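## Task

Carry the blue rack holding the tubes from the counter to the desk, and carry the empty yellow rack from the desk to the counter, passing through the door that shuts by itself. At the end both racks must stand upright, each tube must sit fully seated in a hole of the blue rack, and the door must be closed. Neither rack nor any tube may touch the floor. Either or both robots may be used. Finish by releasing everything and backing away. No robot may tip over or be left leaning.

## Robot and tools

Robots: two identical Hello Robot Stretch 3 units named r1 and r2. Each has a two-wheel differential base (0.33 m long, 0.34 m wide, passive omni wheel at the rear), a lift that raises the arm up a mast, and a telescoping arm pointing out of the robot's RIGHT side, ending in a wrist (yaw, pitch, roll) and a two-finger gripper. The base cannot strafe; to move the hand forward or back you drive the base. Turning in place pivots around the point between the drive wheels, 0.05 m behind the front edge; with arm retracted and wrist folded the swept radius is 0.28 m, larger if the wrist is unfolded. Loose objects may occasionally get nudged by something external.

Frames: the base frame sits on the floor between the drive wheels, x forward, y left, z up. hand_pose is reported in it, located where the closed fingertips meet; with wrist joints at zero its x points up, y back along the arm toward the mast, z toward the robot's rear. Odometry frame = base frame at scene start; heading is positive to the left, range -3.142 to 3.142, and it counts wheel turns, so slip looks like travel. Each robot reports in its own frames; only images, lidar_m, wrist_depth_mm and head_depth_mm reveal where the robots are relative to each other.

execute_actions: argument actions is a list holding one action or none (empty list just returns state and pictures). An action is an object keyed by "r1" and/or "r2"; each may contain base, joints, contact_limits. base holds exactly one command, an offset from where the base last measured itself: translate_m (metres, -1 to 1, positive forward) or rotate_rad (radians, -3.2 to 3.2, positive counter-clockwise seen from above). joints holds absolute targets by name: lift_m 0 to 1.1 (arm height); arm_m 0 to 0.52 (extension); wrist_yaw_rad -1.345 to 4.42 (0 along the arm, positive toward the front, 3.0 folded over the base); wrist_pitch_rad -1.57 to 0.451 (0 level, negative tips fingers down); wrist_roll_rad -2.911 to 2.911 (0 fingers side by side, level); gripper_m -0.089 to 0.179 (bigger is wider; actual tip gap is smaller by about 0.007 nearly shut to 0.025 wide open, zero gap below 0.007); head_pan_rad -3.953 to 1.73 (0 forward, positive left, -1.57 looks along the arm); head_tilt_rad -1.53 to 0.419 (negative down). contact_limits takes only arm_m: a motor effort percentage 1 to 100 at which the arm stops (contact_stop); lower is softer, too low stops instantly, and it also caps holding force until the next action. cameras picks which images return: r1_head_camera, r1_nav_camera, r1_wrist_camera, r2_head_camera, r2_nav_camera, r2_wrist_camera, or all; null/omitted means all, [] means none. Any bad key or out-of-range number rejects the whole call. All motions in an action start together; one action runs at most 15 s. Anything you omit may keep pushing toward its earlier target without showing it in status. If a result reports a stop, later execute_actions, wait and finished_scene calls in the same reply are skipped.

wait: seconds 0 to 10; nothing new commanded, returns the same state and images. zoom_image: camera plus region [x0, y0, x1, y1] in pixels from the image's top-left, at most 504 by 504, on that camera's latest full image. finished_scene: scene number 1 or 2; irreversible, reports success and starts the next task. Replying with no tool call ends everything.

Result lines: base_status and joint_status tell how each motion of the last accepted action ended: done (for the base, wheels turned the commanded amount even if slipping), off_target (stopped short, may still push), contact_stop, time_out, torque_fault (target dropped; it then holds, unless slack or switched off). on_its_own covers uncommanded parts; its "held at" is the held target, not the position. motor_effort is percent of max, positive toward larger values, bracket = peak in last action; readings carry fixed bias and noise. Positive wheel effort pushes forward. turned_by_wheels and turned_by_imu give rotation since the last result. base_tilt in degrees, forward/right positive, with up to ~4 degrees fixed bias. lidar_m: 12 distances in metres from the base origin, 30-degree sectors starting straight ahead and going counter-clockwise (4th left, 7th behind, 10th right), at 0.17 m height, range 0.15 to 12, dash means nothing; it misses glass and table tops, may miss thin legs, and its own parts can hide sectors 5, 6, 9, 10. wrist_depth_mm (45 to 1000) and head_depth_mm (280 to 4000, image sideways) are 7x7 median depth grids from the top left, dash = invalid.

Speed: 0.30 m/s and 1.9 rad/s only when stowed (lift_m under 0.30, arm_m under 0.03, wrist_yaw_rad above 2.54); otherwise 0.10 m/s and 0.63 rad/s. The world keeps moving while you compose a reply; the robots keep their last command.

Gripping: command gripper_m below the object's width to grasp; to let go, go at least 0.02 above where the tips met it. Neither reading nor status proves a grasp. Over-squeezing triggers a stall guard and objects can slip; resend a different value to squeeze again.

Cautions: fold or unfold the wrist only with lift_m 0.32 to 0.95, pitch -0.4 and roll near 0; once folded, lift may drop to 0.25. If yaw is below -0.4, pitch down to -0.5 or lower. Arm and lift stop and go slack on firm contact; a slack lift can sag under load or keep pressing. Base, wrist and head have no contact stop. Wrist servos overloaded for seconds switch off for 10 s. Pushing with the gripper above about 0.45 m, pushing again after a contact_stop, driving while holding or hooking something fixed, or snagging furniture (worst reversing) can tip a robot; recover by undoing the last move in small steps, freeing the gripper, and lowering lift to about 0.2. Robots must not press on each other: no state line reports robot contact, and a few extra millimetres of driving after touching is a hard press. Equal drive commands differ by up to 2.5 cm per metre, which matters when sharing a load. Avoid dropping racks or tubes, slamming the door, and hard hits.

Each tool is called after "Emit:" as name([rows], argument=value, ...), one row to a line, values as JSON.

## Session

I'll start by looking at the current state.

Emit:
execute_actions(actions=[])

Scene clock: 0.00 s.
r1.base_odometry: x=+0.000 y=+0.000 heading=+0.000 (m, m, rad; r1's odometry frame)
r1.turned_by_wheels: +0.000 (rad since the last result)
r1.turned_by_imu: +0.000 (rad since the last result)
r1.base_tilt: forward=+0.4 right=-1.2 (deg)
r1.lidar_m: 0.75 1.25 2.50 1.17 1.35 1.34 1.44 1.29 1.27 0.89 0.70 0.69
r1.head_depth_mm: 624 629 635 641 648 654 660 / 662 670 675 683 691 697 706 / 705 714 722 729 738 746 754 / 756 765 772 785 793 802 813 / 814 826 833 845 860 867 880 / 879 879 889 901 1049 1064 1081 / 1051 1098 1120 1132 1150 1168 1191
r1.base_status: not commanded
r1.joint_positions: lift_m=+0.298 arm_m=-0.001 wrist_yaw_rad=+3.132 wrist_pitch_rad=-0.434 wrist_roll_rad=-0.004 gripper_m=+0.037 head_pan_rad=-0.006 head_tilt_rad=+0.008
r1.joint_status: not commanded
r1.motor_effort: left_wheel=+0 right_wheel=+0 lift_m=+36 arm_m=+0 wrist_yaw_rad=+1 wrist_pitch_rad=+4 wrist_roll_rad=+0 gripper_m=+0 head_pan_rad=+0 head_tilt_rad=+2 (%)
r1.hand_pose: x=-0.0190 y=+0.0783 z=+0.3071 quat_wxyz=(+0.156, +0.689, +0.149, +0.691) (m; r1's base frame)
r1.wrist_depth_mm: - - - - - - - / 859 913 - - - - - / 675 729 - 856 927 997 - / 580 620 - 698 724 799 858 / 503 524 - 566 619 638 683 / - - - - 539 548 579 / - - - - 458 475 494
r2.base_odometry: x=+0.000 y=+0.000 heading=+0.000 (m, m, rad; r2's odometry frame)
r2.turned_by_wheels: +0.000 (rad since the last result)
r2.turned_by_imu: +0.000 (rad since the last result)
r2.base_tilt: forward=+0.1 right=+0.6 (deg)
r2.lidar_m: 0.87 0.89 1.16 1.97 2.02 2.39 2.26 0.97 0.67 0.64 0.65 0.84
r2.head_depth_mm: 851 844 838 835 828 821 816 / 853 847 840 836 829 826 815 / 855 845 839 835 829 826 820 / 854 850 844 822 816 807 804 / 840 841 836 832 826 821 816 / 852 845 840 833 826 823 818 / 856 847 839 833 828 825 820
r2.base_status: not commanded
r2.joint_positions: lift_m=+0.466 arm_m=+0.000 wrist_yaw_rad=+2.921 wrist_pitch_rad=-0.395 wrist_roll_rad=+0.004 gripper_m=+0.037 head_pan_rad=+0.000 head_tilt_rad=-0.004
r2.joint_status: not commanded
r2.motor_effort: left_wheel=+0 right_wheel=+1 lift_m=+39 arm_m=+0 wrist_yaw_rad=+0 wrist_pitch_rad=+7 wrist_roll_rad=+0 gripper_m=+0 head_pan_rad=+0 head_tilt_rad=+1 (%)
r2.hand_pose: x=+0.0285 y=+0.0766 z=+0.4840 quat_wxyz=(+0.215, +0.705, +0.061, +0.673) (m; r2's base frame)
r2.wrist_depth_mm: - - - - - - 799 / - - - - - - 836 / - - - - - - 858 / - - - - - - 878 / 962 890 938 857 855 825 816 / 812 760 - 714 693 687 699 / 680 660 634 629 618 603 603
pictures: r1_head_camera (sideways: a quarter turn clockwise sets it upright), r1_nav_camera (sideways: a quarter turn counterclockwise sets it upright), r1_wrist_camera, r2_head_camera (sideways: a quarter turn clockwise sets it upright), r2_nav_camera (sideways: a quarter turn counterclockwise sets it upright), r2_wrist_camera
Images, in order (width x height): r1_head_camera 896x504, r1_nav_camera 672x504, r1_wrist_camera 644x364, r2_head_camera 896x504, r2_nav_camera 672x504, r2_wrist_camera 644x364.

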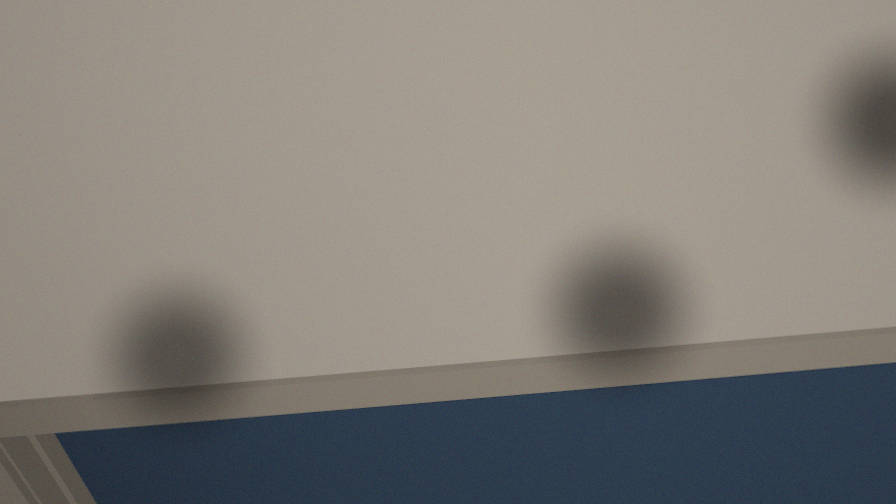

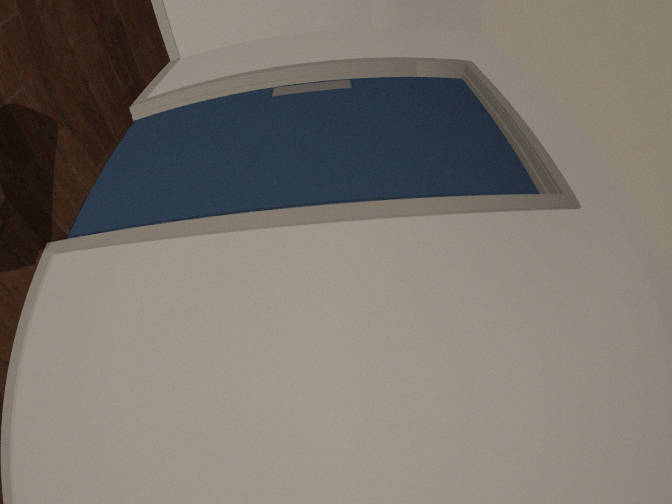

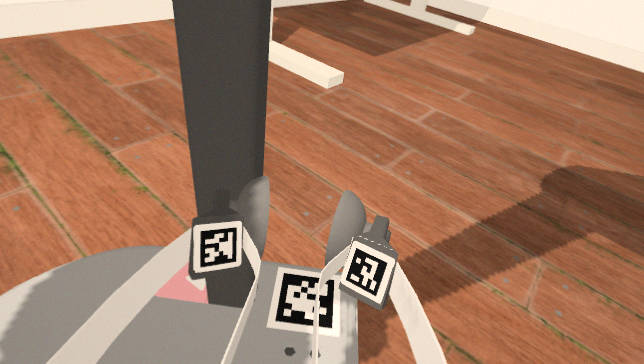

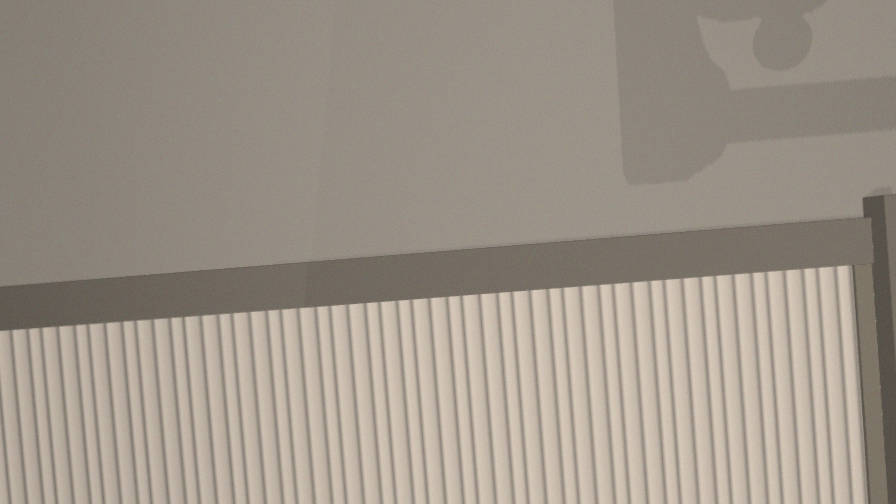

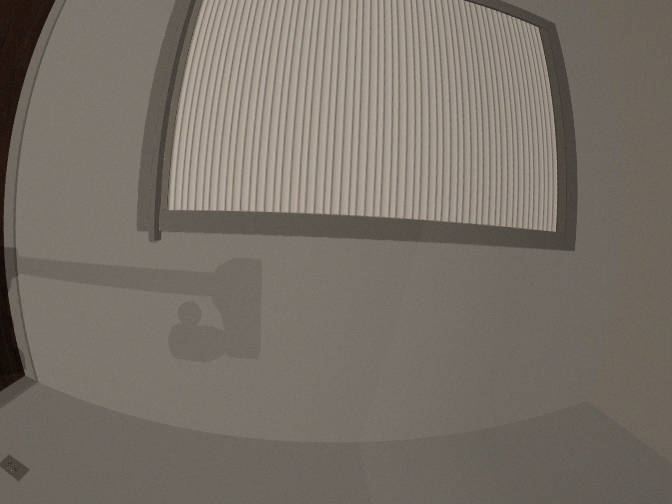

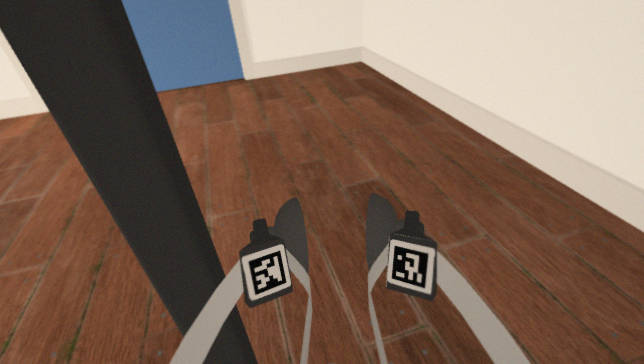

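Emit:
execute_actions([
  {"r1": {"joints": {"head_pan_rad": 1.5, "head_tilt_rad": -0.4}}, "r2": {"joints": {"head_pan_rad": 1.6, "head_tilt_rad": -0.4}}},
], cameras=["r1_head_camera", "r1_nav_camera", "r2_head_camera", "r2_nav_camera"])

Emit:
execute_actions([
  {"r1": {"joints": {"head_pan_rad": -3.1, "head_tilt_rad": -0.4}}, "r2": {"joints": {"head_pan_rad": -3.4, "head_tilt_rad": -0.4}}},
], cameras=["r1_head_camera", "r1_nav_camera", "r2_head_camera", "r2_nav_camera"])

Emit:
execute_actions([
  {"r1": {"joints": {"head_pan_rad": -1.7, "head_tilt_rad": -0.4}}, "r2": {"joints": {"head_pan_rad": -2.2, "head_tilt_rad": -0.4}}},
], cameras=["r1_head_camera", "r1_nav_camera", "r2_head_camera", "r2_nav_camera"])

Scene clock: 4.97 s.
r1.base_odometry: x=+0.000 y=+0.000 heading=+0.000 (m, m, rad; r1's odometry frame)
r1.turned_by_wheels: +0.000 (rad since the last result)
r1.turned_by_imu: -0.001 (rad since the last result)
r1.base_tilt: forward=+0.4 right=-1.2 (deg)
r1.lidar_m: 0.75 1.24 2.50 1.17 1.36 1.34 1.44 1.29 1.27 0.89 0.70 0.69
r1.head_depth_mm: 2075 2226 2381 2580 2211 1667 1348 / 2163 2332 2484 2697 2213 1678 1357 / 2285 2452 2594 1815 2226 1694 1369 / 2369 2527 2626 1485 2171 1715 1366 / 2109 2205 2262 1502 1127 1721 1365 / 1807 1887 1972 1531 1141 1616 1400 / 1588 1647 1707 1548 1221 1690 1405
r1.base_status: not commanded
r1.joint_positions: lift_m=+0.298 arm_m=-0.001 wrist_yaw_rad=+3.132 wrist_pitch_rad=-0.434 wrist_roll_rad=-0.004 gripper_m=+0.037 head_pan_rad=+1.493 head_tilt_rad=-0.395
r1.joint_status: all done
r1.motor_effort: left_wheel=+0(0) right_wheel=+0(0) lift_m=+35(35) arm_m=+0(0) wrist_yaw_rad=+0(0) wrist_pitch_rad=+3(4) wrist_roll_rad=+0(0) gripper_m=+0(0) head_pan_rad=+3(33) head_tilt_rad=-2(23) (%)
r1.hand_pose: x=-0.0190 y=+0.0783 z=+0.3071 quat_wxyz=(+0.156, +0.689, +0.149, +0.691) (m; r1's base frame)
r1.wrist_depth_mm: - - - - - - - / 841 922 - - - - - / 697 738 - 832 895 - - / 580 605 - 689 730 785 856 / 499 530 - 575 623 646 706 / - - - - 528 551 578 / - - - - 460 476 503
r2.base_odometry: x=+0.000 y=+0.000 heading=+0.000 (m, m, rad; r2's odometry frame)
r2.turned_by_wheels: +0.000 (rad since the last result)
r2.turned_by_imu: +0.001 (rad since the last result)
r2.base_tilt: forward=+0.1 right=+0.6 (deg)
r2.lidar_m: 0.87 0.89 1.16 1.97 2.02 2.39 2.25 0.97 0.67 0.63 0.65 0.85
r2.head_depth_mm: 1728 1839 1964 2090 2236 1774 1417 / 1711 1836 1944 2097 2222 1808 1435 / 1720 1829 1968 2128 2231 1838 1446 / 1729 1833 1963 2111 2235 1854 1475 / 1713 1828 1960 2109 2256 1908 1494 / 1718 1838 1961 2108 2278 1908 1551 / 1724 1835 1955 2103 2246 - -
r2.base_status: not commanded
r2.joint_positions: lift_m=+0.466 arm_m=+0.000 wrist_yaw_rad=+2.921 wrist_pitch_rad=-0.395 wrist_roll_rad=+0.004 gripper_m=+0.037 head_pan_rad=+1.593 head_tilt_rad=-0.395
r2.joint_status: all done
r2.motor_effort: left_wheel=+0(0) right_wheel=+2(1) lift_m=+40(40) arm_m=+0(0) wrist_yaw_rad=+0(1) wrist_pitch_rad=+7(7) wrist_roll_rad=+0(0) gripper_m=+0(0) head_pan_rad=+5(52) head_tilt_rad=-2(17) (%)
r2.hand_pose: x=+0.0285 y=+0.0766 z=+0.4840 quat_wxyz=(+0.215, +0.705, +0.061, +0.673) (m; r2's base frame)
r2.wrist_depth_mm: - - - - - - 813 / - - - - - - 830 / - - - - - - 870 / - - - - - - 899 / 962 906 957 874 863 834 809 / 793 769 - 738 698 698 687 / 692 670 643 628 618 604 597
pictures: r1_head_camera (sideways: a quarter turn clockwise sets it upright), r1_nav_camera (sideways: a quarter turn counterclockwise sets it upright), r2_head_camera (sideways: a quarter turn clockwise sets it upright), r2_nav_camera (sideways: a quarter turn counterclockwise sets it upright)
Images, in order (width x height): r1_head_camera 896x504, r1_nav_camera 672x504, r2_head_camera 896x504, r2_nav_camera 672x504.

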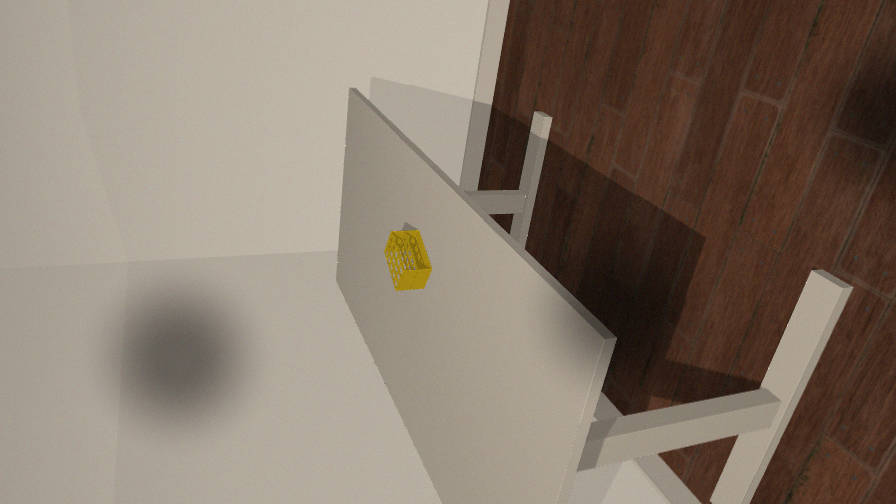

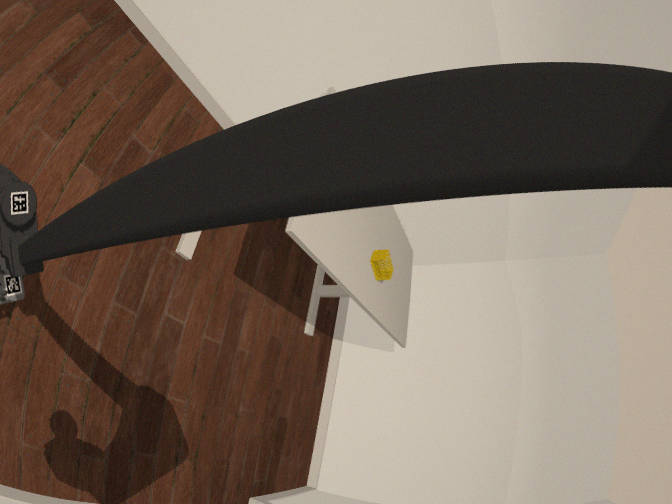

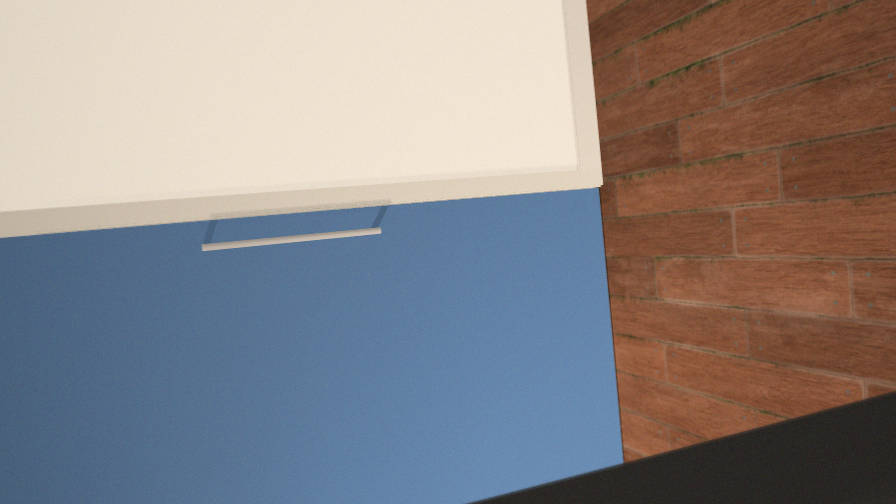

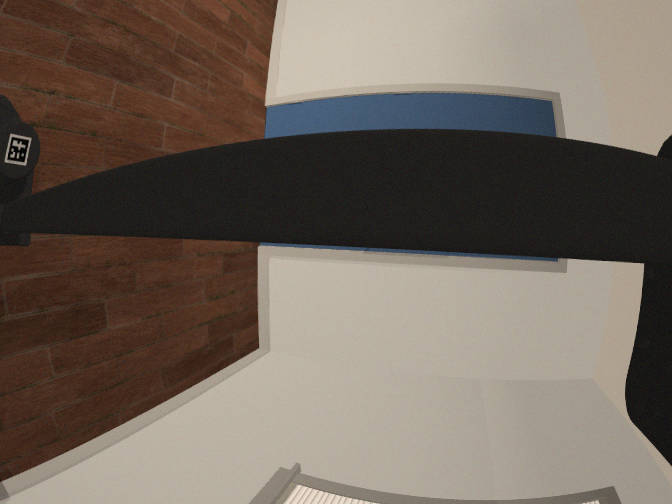

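Scene clock: 7.90 s.
r1.base_odometry: x=+0.000 y=+0.000 heading=+0.000 (m, m, rad; r1's odometry frame)
r1.turned_by_wheels: +0.000 (rad since the last result)
r1.turned_by_imu: -0.001 (rad since the last result)
r1.base_tilt: forward=+0.4 right=-1.2 (deg)
r1.lidar_m: 0.74 1.25 2.50 1.17 1.35 1.34 1.44 1.29 1.27 0.89 0.70 0.69
r1.head_depth_mm: 1135 1214 1298 1400 1512 1609 1349 / 1204 1288 1389 1499 1638 1675 1354 / 1282 1373 1487 1626 1798 1704 1362 / 1367 1481 1615 1768 1953 1714 1376 / 1467 1593 1740 1886 2022 1725 1385 / 1475 1555 1626 1723 1806 1739 1395 / 1338 1391 1454 1522 1600 1637 1406
r1.base_status: not commanded
r1.joint_positions: lift_m=+0.298 arm_m=-0.001 wrist_yaw_rad=+3.132 wrist_pitch_rad=-0.434 wrist_roll_rad=-0.004 gripper_m=+0.037 head_pan_rad=-3.093 head_tilt_rad=-0.395
r1.joint_status: all done
r1.motor_effort: left_wheel=+0(1) right_wheel=+0(0) lift_m=+35(35) arm_m=+0(0) wrist_yaw_rad=+1(0) wrist_pitch_rad=+4(3) wrist_roll_rad=+0(0) gripper_m=+0(1) head_pan_rad=-4(36) head_tilt_rad=-2(2) (%)
r1.hand_pose: x=-0.0190 y=+0.0783 z=+0.3071 quat_wxyz=(+0.156, +0.689, +0.149, +0.691) (m; r1's base frame)
r1.wrist_depth_mm: - - - - - - - / 848 909 - - - - - / 685 736 - 847 917 998 - / 577 613 - 693 736 759 858 / 502 532 - 574 617 653 700 / - - - - 530 550 583 / - - - - 457 473 496
r2.base_odometry: x=+0.000 y=+0.000 heading=+0.000 (m, m, rad; r2's odometry frame)
r2.turned_by_wheels: +0.000 (rad since the last result)
r2.turned_by_imu: +0.000 (rad since the last result)
r2.base_tilt: forward=+0.1 right=+0.6 (deg)
r2.lidar_m: 0.87 0.89 1.16 1.97 2.02 2.40 2.26 0.97 0.67 0.64 0.65 0.84
r2.head_depth_mm: 2939 3092 3186 2891 2351 1771 1413 / 2797 3034 2553 2698 2409 1805 1439 / 2739 2897 2479 2610 2479 1840 1454 / 2655 2819 2432 2494 2510 1860 1476 / 2599 2736 2627 2444 2502 1892 1492 / 2518 2671 2753 2327 2453 1927 1514 / 2462 2583 2669 2276 2439 1945 1534
r2.base_status: not commanded
r2.joint_positions: lift_m=+0.466 arm_m=+0.000 wrist_yaw_rad=+2.921 wrist_pitch_rad=-0.395 wrist_roll_rad=+0.004 gripper_m=+0.037 head_pan_rad=-3.393 head_tilt_rad=-0.395
r2.joint_status: all done
r2.motor_effort: left_wheel=-1(0) right_wheel=+1(2) lift_m=+40(40) arm_m=+1(0) wrist_yaw_rad=+1(1) wrist_pitch_rad=+7(7) wrist_roll_rad=+0(0) gripper_m=+0(0) head_pan_rad=-5(51) head_tilt_rad=-2(4) (%)
r2.hand_pose: x=+0.0285 y=+0.0766 z=+0.4840 quat_wxyz=(+0.215, +0.705, +0.061, +0.673) (m; r2's base frame)
r2.wrist_depth_mm: - - - - - - 813 / - - - - - - 831 / - - - - - - 853 / - - - - - - 905 / 975 904 960 899 879 829 801 / 788 772 - 733 687 703 676 / 687 653 651 620 606 604 592
pictures: r1_head_camera (sideways: a quarter turn clockwise sets it upright), r1_nav_camera (sideways: a quarter turn counterclockwise sets it upright), r2_head_camera (sideways: a quarter turn clockwise sets it upright), r2_nav_camera (sideways: a quarter turn counterclockwise sets it upright)
Images, in order (width x height): r1_head_camera 896x504, r1_nav_camera 672x504, r2_head_camera 896x504, r2_nav_camera 672x504.

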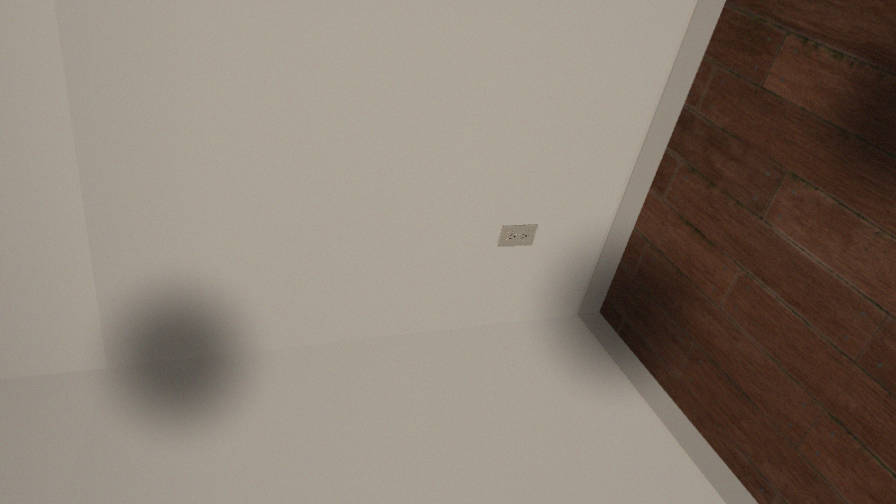

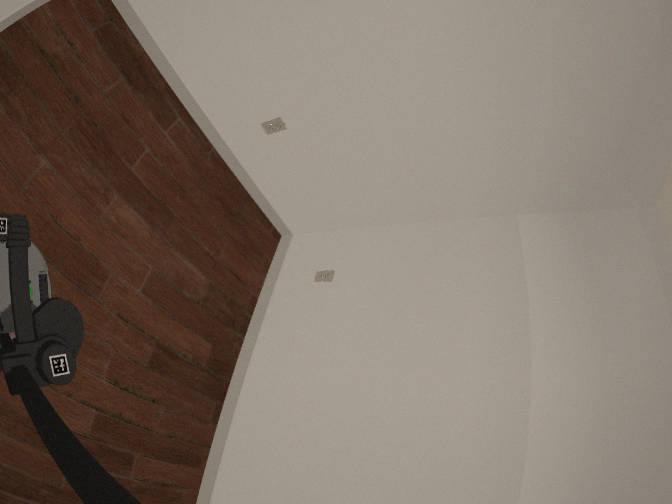

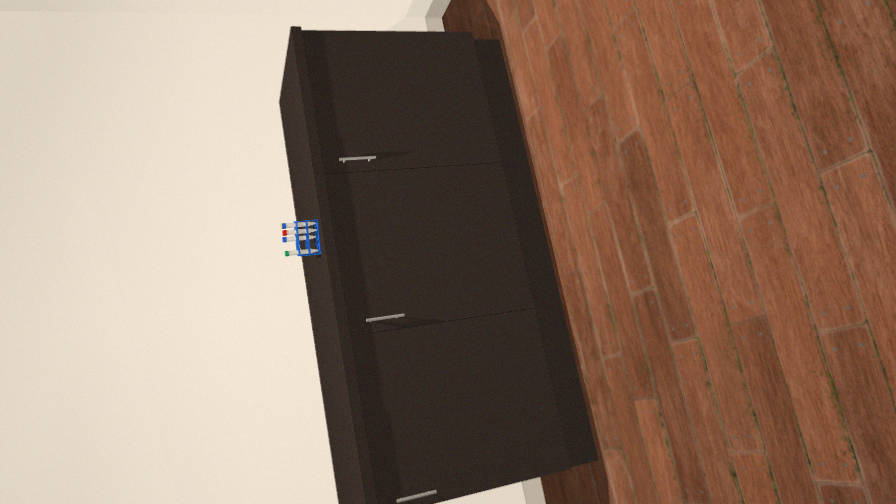

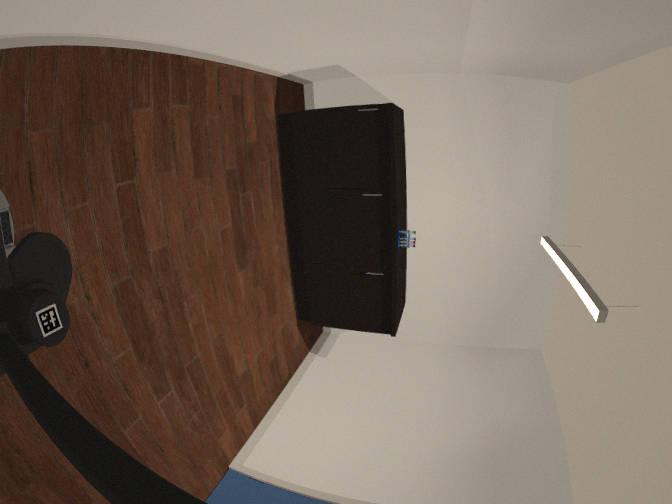

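Scene clock: 9.20 s.
r1.base_odometry: x=+0.000 y=+0.000 heading=+0.000 (m, m, rad; r1's odometry frame)
r1.turned_by_wheels: +0.000 (rad since the last result)
r1.turned_by_imu: +0.000 (rad since the last result)
r1.base_tilt: forward=+0.4 right=-1.3 (deg)
r1.lidar_m: 0.75 1.24 2.51 1.17 1.36 1.34 1.44 1.29 1.27 0.89 0.70 0.69
r1.head_depth_mm: 1028 1100 1183 1274 1387 1513 1348 / 1071 1148 1240 1343 1468 1581 1359 / 1110 1201 1293 1410 1548 1636 1368 / 1167 1258 1370 1497 1629 1678 1376 / 1166 1226 1280 1338 1403 1478 1382 / 992 1026 1068 1110 1157 1199 1243 / 863 889 916 947 978 1014 1047
r1.base_status: not commanded
r1.joint_positions: lift_m=+0.298 arm_m=-0.001 wrist_yaw_rad=+3.132 wrist_pitch_rad=-0.434 wrist_roll_rad=-0.004 gripper_m=+0.037 head_pan_rad=-1.707 head_tilt_rad=-0.395
r1.joint_status: all done
r1.motor_effort: left_wheel=-1(0) right_wheel=+0(0) lift_m=+35(35) arm_m=+0(0) wrist_yaw_rad=+0(1) wrist_pitch_rad=+4(4) wrist_roll_rad=+0(0) gripper_m=-1(1) head_pan_rad=+2(32) head_tilt_rad=-2(1) (%)
r1.hand_pose: x=-0.0190 y=+0.0783 z=+0.3071 quat_wxyz=(+0.156, +0.689, +0.149, +0.691) (m; r1's base frame)
r1.wrist_depth_mm: - - - - - - - / 856 893 - - - - - / 682 731 - 836 948 990 - / 587 610 - 700 724 785 827 / 503 544 - 561 623 652 698 / - - - - 525 556 579 / - - - - 459 475 494
r2.base_odometry: x=+0.000 y=+0.000 heading=+0.000 (m, m, rad; r2's odometry frame)
r2.turned_by_wheels: +0.000 (rad since the last result)
r2.turned_by_imu: +0.000 (rad since the last result)
r2.base_tilt: forward=+0.1 right=+0.6 (deg)
r2.lidar_m: 0.87 0.89 1.16 1.97 2.02 2.40 2.26 0.97 0.67 0.64 0.65 0.85
r2.head_depth_mm: 885 945 1011 1087 1178 1290 1344 / 809 853 908 971 1041 1120 1219 / 739 781 823 876 932 998 1074 / 684 719 753 797 844 896 962 / 634 665 696 733 770 816 867 / 592 618 646 680 711 748 787 / 556 578 601 630 658 691 726
r2.base_status: not commanded
r2.joint_positions: lift_m=+0.466 arm_m=+0.000 wrist_yaw_rad=+2.921 wrist_pitch_rad=-0.395 wrist_roll_rad=+0.004 gripper_m=+0.037 head_pan_rad=-2.207 head_tilt_rad=-0.395
r2.joint_status: all done
r2.motor_effort: left_wheel=+0(0) right_wheel=+1(1) lift_m=+40(39) arm_m=+0(0) wrist_yaw_rad=-1(0) wrist_pitch_rad=+7(6) wrist_roll_rad=+0(0) gripper_m=+0(0) head_pan_rad=+5(53) head_tilt_rad=-1(2) (%)
r2.hand_pose: x=+0.0285 y=+0.0766 z=+0.4840 quat_wxyz=(+0.215, +0.705, +0.061, +0.673) (m; r2's base frame)
r2.wrist_depth_mm: - - - - - - 802 / - - - - - - 829 / - - - - - - 876 / - - - - - - 881 / 943 930 913 883 871 830 811 / 792 776 - 733 674 702 681 / 674 659 635 626 615 611 598
pictures: r1_head_camera (sideways: a quarter turn clockwise sets it upright), r1_nav_camera (sideways: a quarter turn counterclockwise sets it upright), r2_head_camera (sideways: a quarter turn clockwise sets it upright), r2_nav_camera (sideways: a quarter turn counterclockwise sets it upright)
Images, in order (width x height): r1_head_camera 896x504, r1_nav_camera 672x504, r2_head_camera 896x504, r2_nav_camera 672x504.

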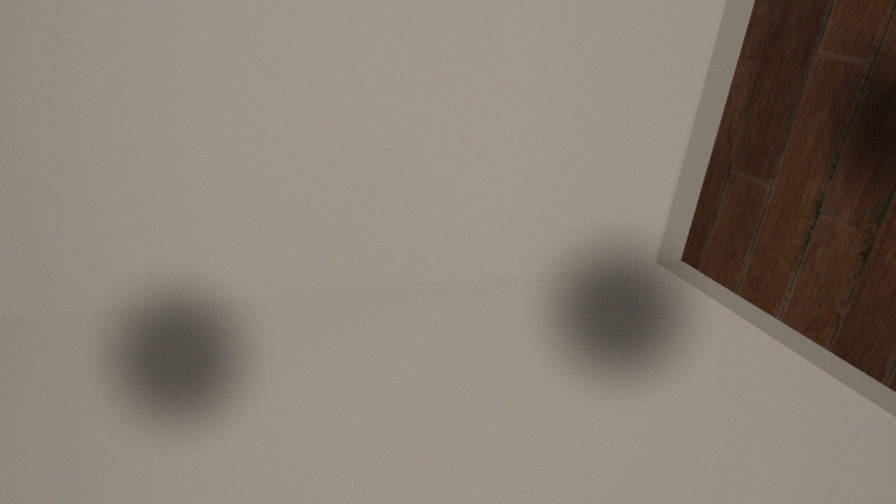

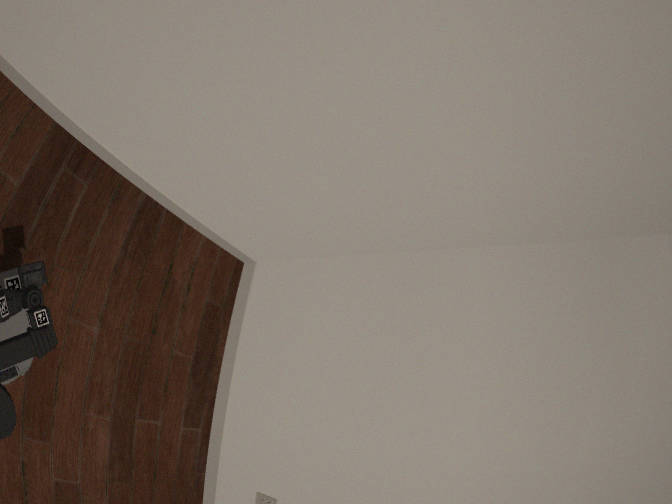

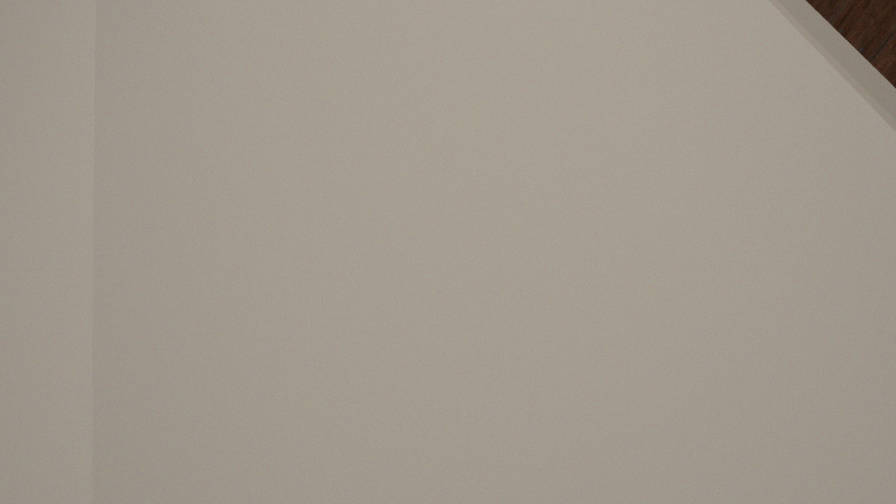

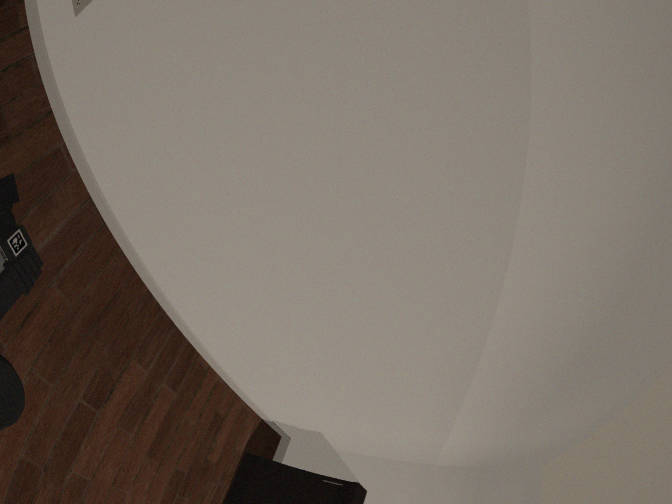

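Emit:
execute_actions([
  {"r1": {"base": {"rotate_rad": -2.04}, "joints": {"lift_m": 0.28, "head_pan_rad": -1.57, "head_tilt_rad": -0.5}}, "r2": {"base": {"rotate_rad": -0.36}, "joints": {"lift_m": 0.28, "head_pan_rad": -1.57, "head_tilt_rad": -0.4}}},
], cameras=[])

Emit:
execute_actions([
  {"r1": {"base": {"translate_m": -1.0}}, "r2": {"base": {"translate_m": -1.0}}},
], cameras=[])

Emit:
execute_actions([
  {"r1": {"base": {"translate_m": -0.19}}, "r2": {"base": {"translate_m": -0.98}}},
], cameras=[])

Emit:
execute_actions([
  {"r1": {"base": {"rotate_rad": -0.21}}, "r2": {"base": {"rotate_rad": -1.21}}},
], cameras=["r1_head_camera", "r1_nav_camera", "r2_head_camera", "r2_nav_camera"])

Scene clock: 60.77 s.
r1.base_odometry: x=+0.000 y=+0.000 heading=-2.040 (m, m, rad; r1's odometry frame)
r1.turned_by_wheels: -2.040 (rad since the last result)
r1.turned_by_imu: -2.015 (rad since the last result)
r1.base_tilt: forward=+0.4 right=-1.3 (deg)
r1.lidar_m: 1.27 0.86 0.70 0.69 0.76 1.33 2.21 1.17 1.35 1.34 1.47 1.28
r1.head_depth_mm: 1085 1188 1305 1445 1625 1531 1265 / 1093 1191 1311 1453 1635 1541 1270 / 1100 1203 1327 1475 1650 1551 1281 / 1105 1214 1339 1490 1664 1559 1286 / 1118 1223 1348 1507 1694 1566 1293 / 1119 1228 1360 1522 1714 1572 1305 / 1130 1239 1373 1537 1728 1593 1308
r1.base_status: done
r1.joint_positions: lift_m=+0.280 arm_m=-0.001 wrist_yaw_rad=+3.132 wrist_pitch_rad=-0.435 wrist_roll_rad=-0.004 gripper_m=+0.037 head_pan_rad=-1.577 head_tilt_rad=-0.494
r1.joint_status: all done
r1.motor_effort: left_wheel=+1(7) right_wheel=-2(8) lift_m=+27(32) arm_m=-1(1) wrist_yaw_rad=+1(1) wrist_pitch_rad=+4(4) wrist_roll_rad=+0(0) gripper_m=+0(0) head_pan_rad=+3(12) head_tilt_rad=-3(12) (%)
r1.hand_pose: x=-0.0190 y=+0.0782 z=+0.2891 quat_wxyz=(+0.156, +0.689, +0.150, +0.691) (m; r1's base frame)
r1.wrist_depth_mm: 952 812 - 716 663 632 603 / 819 838 - 769 729 680 645 / 660 704 - 801 769 749 695 / 558 578 - 665 707 756 760 / 482 516 - 555 600 612 662 / - - - - 516 532 558 / - - - - 435 455 479
r2.base_odometry: x=+0.000 y=+0.000 heading=-0.360 (m, m, rad; r2's odometry frame)
r2.turned_by_wheels: -0.360 (rad since the last result)
r2.turned_by_imu: -0.360 (rad since the last result)
r2.base_tilt: forward=+0.1 right=+0.6 (deg)
r2.lidar_m: 0.89 0.87 0.94 1.38 1.99 2.11 2.29 1.84 0.83 0.65 0.63 0.68
r2.head_depth_mm: 647 689 738 789 854 928 1021 / 619 657 701 749 808 873 952 / 592 628 668 713 763 825 893 / 570 602 638 679 725 778 839 / 548 578 610 647 690 736 792 / 527 556 586 621 658 701 751 / 509 533 563 595 630 668 713
r2.base_status: done
r2.joint_positions: lift_m=+0.280 arm_m=+0.000 wrist_yaw_rad=+2.921 wrist_pitch_rad=-0.396 wrist_roll_rad=+0.004 gripper_m=+0.037 head_pan_rad=-1.577 head_tilt_rad=-0.395
r2.joint_status: all done
r2.motor_effort: left_wheel=+1(4) right_wheel=+1(3) lift_m=+34(37) arm_m=+0(0) wrist_yaw_rad=+0(1) wrist_pitch_rad=+7(7) wrist_roll_rad=+0(0) gripper_m=+0(0) head_pan_rad=+6(49) head_tilt_rad=-2(2) (%)
r2.hand_pose: x=+0.0285 y=+0.0765 z=+0.2979 quat_wxyz=(+0.215, +0.705, +0.062, +0.673) (m; r2's base frame)
r2.wrist_depth_mm: - - - - - 830 684 / - - - - - 902 724 / - - 1000 952 936 852 738 / 797 - 751 752 708 690 673 / 652 623 628 593 600 563 555 / 537 527 - 510 466 483 474 / 467 - - - 424 417 413
pictures: none
No camera images: the call's "cameras" was empty. Leave "cameras" out to get every camera's image.

Scene clock: 65.80 s.
r1.base_odometry: x=+0.452 y=+0.892 heading=-2.040 (m, m, rad; r1's odometry frame)
r1.turned_by_wheels: +0.000 (rad since the last result)
r1.turned_by_imu: +0.000 (rad since the last result)
r1.base_tilt: forward=+0.4 right=-1.2 (deg)
r1.lidar_m: 2.09 1.05 0.89 0.93 1.03 1.46 1.51 1.26 1.19 0.73 1.30 2.01
r1.head_depth_mm: 951 1043 1140 1160 857 680 592 / 958 1048 1148 1174 863 684 595 / 965 1059 1163 1184 870 690 600 / 971 1065 1168 1197 881 694 603 / 980 1071 1178 1211 886 699 622 / 988 1081 1192 1305 894 704 627 / 993 1087 1201 1343 1511 708 629
r1.base_status: done
r1.joint_positions: lift_m=+0.280 arm_m=-0.001 wrist_yaw_rad=+3.132 wrist_pitch_rad=-0.435 wrist_roll_rad=-0.004 gripper_m=+0.037 head_pan_rad=-1.577 head_tilt_rad=-0.494
r1.joint_status: not commanded
r1.motor_effort: left_wheel=+1(5) right_wheel=-2(9) lift_m=+27(27) arm_m=+0(0) wrist_yaw_rad=+1(1) wrist_pitch_rad=+4(4) wrist_roll_rad=+0(0) gripper_m=+0(1) head_pan_rad=+3(1) head_tilt_rad=-3(3) (%)
r1.hand_pose: x=-0.0190 y=+0.0781 z=+0.2891 quat_wxyz=(+0.156, +0.689, +0.150, +0.691) (m; r1's base frame)
r1.wrist_depth_mm: 969 - - 937 892 839 722 / 812 886 - - 959 837 803 / 661 703 - 794 878 898 855 / 555 577 - 656 703 764 808 / 483 522 - 552 588 624 664 / - - - - 510 527 550 / - - - - 442 456 480
r2.base_odometry: x=-0.936 y=+0.352 heading=-0.360 (m, m, rad; r2's odometry frame)
r2.turned_by_wheels: +0.000 (rad since the last result)
r2.turned_by_imu: -0.007 (rad since the last result)
r2.base_tilt: forward=+0.1 right=+0.6 (deg)
r2.lidar_m: 1.64 1.78 1.90 1.58 1.57 1.67 1.38 1.36 1.38 1.07 1.05 1.13
r2.head_depth_mm: 1114 1192 1270 1368 1488 1593 1418 / 1066 1130 1209 1295 1391 1508 1437 / 1021 1078 1152 1230 1315 1420 1451 / 976 1036 1102 1165 1248 1334 1407 / 939 991 1050 1109 1185 1266 1353 / 905 948 1004 1065 1132 1204 1286 / 870 912 967 1013 1081 1145 1225
r2.base_status: done
r2.joint_positions: lift_m=+0.280 arm_m=+0.000 wrist_yaw_rad=+2.921 wrist_pitch_rad=-0.396 wrist_roll_rad=+0.004 gripper_m=+0.037 head_pan_rad=-1.577 head_tilt_rad=-0.395
r2.joint_status: not commanded
r2.motor_effort: left_wheel=+1(5) right_wheel=+0(5) lift_m=+34(34) arm_m=+1(1) wrist_yaw_rad=+0(1) wrist_pitch_rad=+7(7) wrist_roll_rad=+0(0) gripper_m=+0(0) head_pan_rad=+5(4) head_tilt_rad=-1(1) (%)
r2.hand_pose: x=+0.0285 y=+0.0765 z=+0.2978 quat_wxyz=(+0.215, +0.705, +0.062, +0.673) (m; r2's base frame)
r2.wrist_depth_mm: - - - - - - - / - - - - - - - / - - - 936 922 871 812 / 827 - 759 748 717 696 659 / 643 627 639 597 598 565 557 / 543 527 - 505 464 485 470 / 460 - - - 420 420 408
pictures: none
No camera images: the call's "cameras" was empty. Leave "cameras" out to get every camera's image.

Scene clock: 70.77 s.
r1.base_odometry: x=+0.538 y=+1.061 heading=-2.040 (m, m, rad; r1's odometry frame)
r1.turned_by_wheels: +0.000 (rad since the last result)
r1.turned_by_imu: -0.001 (rad since the last result)
r1.base_tilt: forward=+0.4 right=-1.2 (deg)
r1.lidar_m: 2.16 1.09 0.97 0.96 1.06 1.33 1.33 1.08 1.15 1.15 0.77 1.96
r1.head_depth_mm: 926 1009 1111 1158 856 680 564 / 929 1019 1120 1171 864 685 567 / 940 1027 1132 1182 873 689 570 / 949 1032 1138 1197 878 695 573 / 953 1043 1150 1211 885 698 591 / 962 1050 1162 1222 892 702 594 / 968 1060 1168 1242 900 707 597
r1.base_status: done
r1.joint_positions: lift_m=+0.280 arm_m=-0.001 wrist_yaw_rad=+3.132 wrist_pitch_rad=-0.435 wrist_roll_rad=-0.004 gripper_m=+0.037 head_pan_rad=-1.577 head_tilt_rad=-0.494
r1.joint_status: not commanded
r1.motor_effort: left_wheel=+1(6) right_wheel=-1(9) lift_m=+27(27) arm_m=-1(0) wrist_yaw_rad=+0(1) wrist_pitch_rad=+3(4) wrist_roll_rad=+0(0) gripper_m=+0(0) head_pan_rad=+3(3) head_tilt_rad=-3(2) (%)
r1.hand_pose: x=-0.0190 y=+0.0781 z=+0.2891 quat_wxyz=(+0.156, +0.689, +0.150, +0.691) (m; r1's base frame)
r1.wrist_depth_mm: - 982 - 986 922 876 792 / 820 869 - - 991 947 818 / 656 694 - 832 889 964 892 / 554 581 - 662 702 747 832 / 482 523 - 560 589 623 668 / - - - - 511 534 555 / - - - - 437 463 479
r2.base_odometry: x=-1.853 y=+0.697 heading=-0.360 (m, m, rad; r2's odometry frame)
r2.turned_by_wheels: +0.000 (rad since the last result)
r2.turned_by_imu: -0.007 (rad since the last result)
r2.base_tilt: forward=+0.1 right=+0.6 (deg)
r2.lidar_m: 2.26 2.66 1.51 1.17 1.15 0.63 0.49 0.48 0.51 0.73 1.47 1.56
r2.head_depth_mm: 1407 1507 1600 1045 781 846 920 / 1511 1612 1725 1081 937 1036 1153 / 1447 1548 1636 1167 1181 1333 1414 / 1399 1471 1563 1638 1770 1827 1470 / 1340 1412 1495 1589 1680 1773 1494 / 1286 1352 1428 1511 1612 1704 1520 / 1236 1303 1359 1446 1521 1627 1538
r2.base_status: done
r2.joint_positions: lift_m=+0.280 arm_m=+0.000 wrist_yaw_rad=+2.921 wrist_pitch_rad=-0.396 wrist_roll_rad=+0.004 gripper_m=+0.037 head_pan_rad=-1.577 head_tilt_rad=-0.395
r2.joint_status: not commanded
r2.motor_effort: left_wheel=+1(4) right_wheel=+0(3) lift_m=+34(34) arm_m=+0(1) wrist_yaw_rad=+0(1) wrist_pitch_rad=+8(8) wrist_roll_rad=+0(0) gripper_m=+0(0) head_pan_rad=+5(5) head_tilt_rad=-2(2) (%)
r2.hand_pose: x=+0.0285 y=+0.0765 z=+0.2978 quat_wxyz=(+0.215, +0.705, +0.062, +0.673) (m; r2's base frame)
r2.wrist_depth_mm: - - - - - - - / 905 - - - - - - / 929 - - 942 919 870 824 / 817 - 788 735 713 687 665 / 661 619 633 596 581 561 556 / 544 528 - 510 479 479 463 / 464 - - - 422 417 411
pictures: none
No camera images: the call's "cameras" was empty. Leave "cameras" out to get every camera's image.

Scene clock: 72.97 s.
r1.base_odometry: x=+0.538 y=+1.061 heading=-2.250 (m, m, rad; r1's odometry frame)
r1.turned_by_wheels: -0.210 (rad since the last result)
r1.turned_by_imu: -0.208 (rad since the last result)
r1.base_tilt: forward=+0.4 right=-1.3 (deg)
r1.lidar_m: 2.45 1.33 1.00 0.96 0.99 1.19 1.32 1.09 1.13 1.15 0.77 1.55
r1.head_depth_mm: 991 1087 1203 1158 858 680 593 / 978 1069 1181 1169 864 685 594 / 964 1056 1156 1185 872 689 584 / 953 1040 1139 1196 879 694 573 / 938 1023 1128 1191 888 699 575 / 925 1009 1110 1173 891 703 580 / 917 996 1091 1171 903 706 582
r1.base_status: done
r1.joint_positions: lift_m=+0.280 arm_m=-0.001 wrist_yaw_rad=+3.132 wrist_pitch_rad=-0.435 wrist_roll_rad=-0.004 gripper_m=+0.037 head_pan_rad=-1.577 head_tilt_rad=-0.494
r1.joint_status: not commanded
r1.motor_effort: left_wheel=+1(8) right_wheel=-2(7) lift_m=+27(27) arm_m=+0(0) wrist_yaw_rad=+0(1) wrist_pitch_rad=+4(4) wrist_roll_rad=+0(0) gripper_m=+0(1) head_pan_rad=+2(3) head_tilt_rad=-2(3) (%)
r1.hand_pose: x=-0.0190 y=+0.0781 z=+0.2891 quat_wxyz=(+0.156, +0.689, +0.150, +0.691) (m; r1's base frame)
r1.wrist_depth_mm: 862 913 - 975 932 889 852 / 795 874 - 969 - 968 983 / 658 694 - 802 867 959 - / 563 587 - 667 703 755 819 / 491 525 - 556 604 633 661 / - - - - 518 536 561 / - - - - 442 457 475
r2.base_odometry: x=-1.853 y=+0.697 heading=-1.570 (m, m, rad; r2's odometry frame)
r2.turned_by_wheels: -1.210 (rad since the last result)
r2.turned_by_imu: -1.209 (rad since the last result)
r2.base_tilt: forward=+0.1 right=+0.6 (deg)
r2.lidar_m: 1.47 1.50 1.94 2.66 1.76 1.21 1.14 0.74 0.51 0.48 0.49 0.63
r2.head_depth_mm: 935 994 1066 1045 705 550 602 / 931 986 1056 1080 721 558 592 / 928 988 1057 1101 737 548 594 / 921 984 1050 1091 749 558 591 / 921 981 1047 1094 691 567 588 / 919 975 1043 1094 676 576 583 / 914 973 1036 1099 766 586 581
r2.base_status: done
r2.joint_positions: lift_m=+0.280 arm_m=+0.000 wrist_yaw_rad=+2.921 wrist_pitch_rad=-0.396 wrist_roll_rad=+0.004 gripper_m=+0.037 head_pan_rad=-1.577 head_tilt_rad=-0.396
r2.joint_status: not commanded
r2.motor_effort: left_wheel=+1(7) right_wheel=-1(4) lift_m=+34(35) arm_m=+0(0) wrist_yaw_rad=+0(0) wrist_pitch_rad=+7(7) wrist_roll_rad=+0(0) gripper_m=+0(0) head_pan_rad=+4(5) head_tilt_rad=-2(3) (%)
r2.hand_pose: x=+0.0285 y=+0.0765 z=+0.2978 quat_wxyz=(+0.215, +0.705, +0.062, +0.673) (m; r2's base frame)
r2.wrist_depth_mm: - - - - - - - / - - - - - - - / - - - 941 953 880 839 / 814 - 778 737 704 687 666 / 656 625 625 600 597 563 553 / 539 530 - 509 468 479 468 / 467 - - - 421 419 412
pictures: r1_head_camera (sideways: a quarter turn clockwise sets it upright), r1_nav_camera (sideways: a quarter turn counterclockwise sets it upright), r2_head_camera (sideways: a quarter turn clockwise sets it upright), r2_nav_camera (sideways: a quarter turn counterclockwise sets it upright)
Images, in order (width x height): r1_head_camera 896x504, r1_nav_camera 672x504, r2_head_camera 896x504, r2_nav_camera 672x504.

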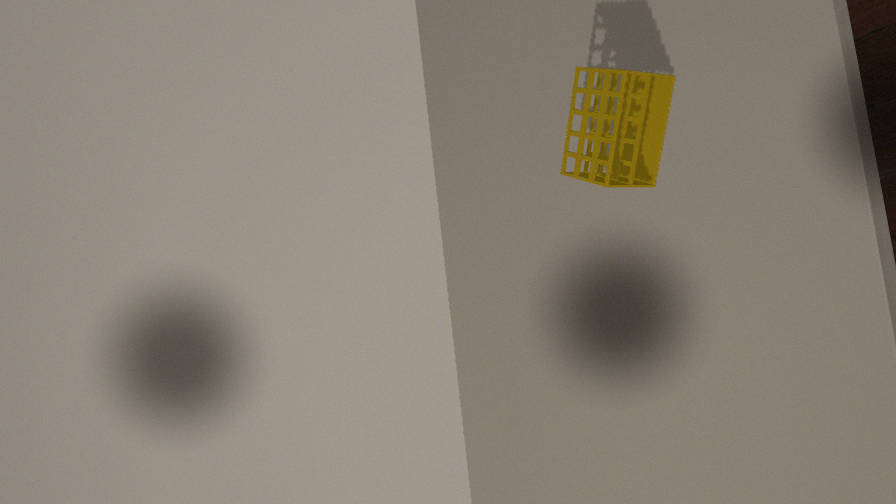

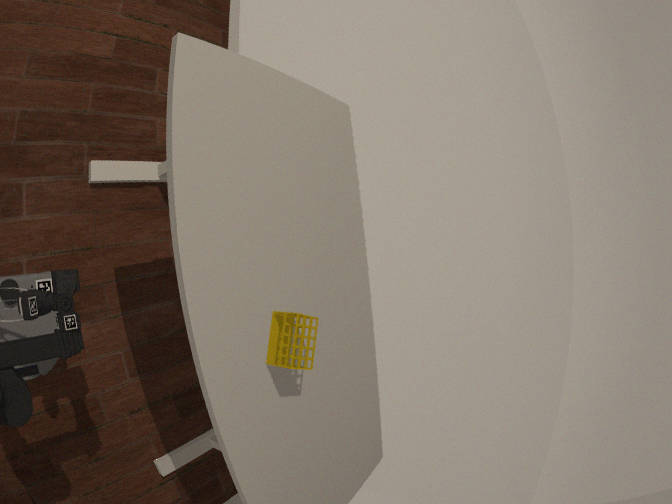

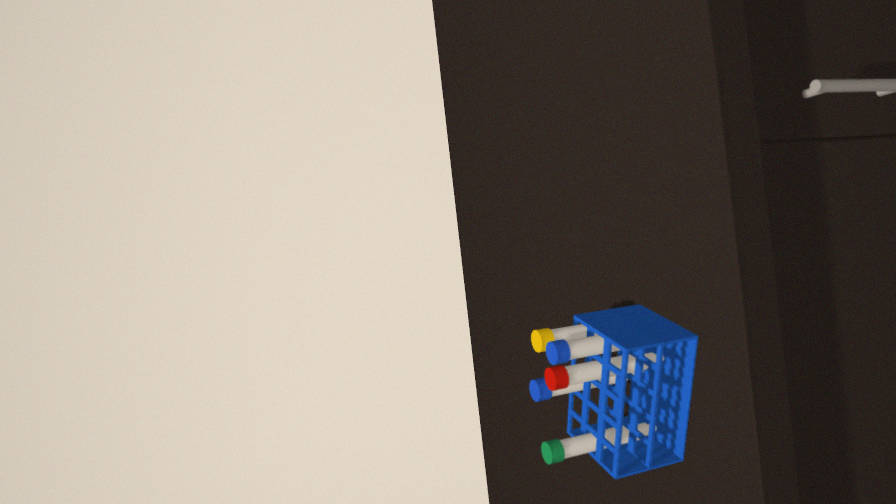

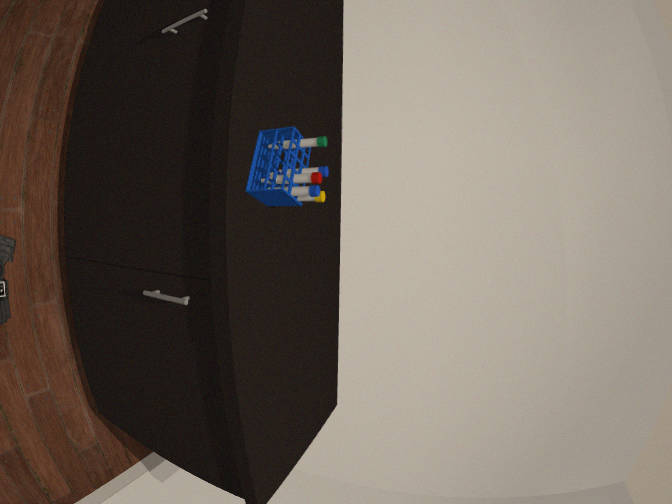

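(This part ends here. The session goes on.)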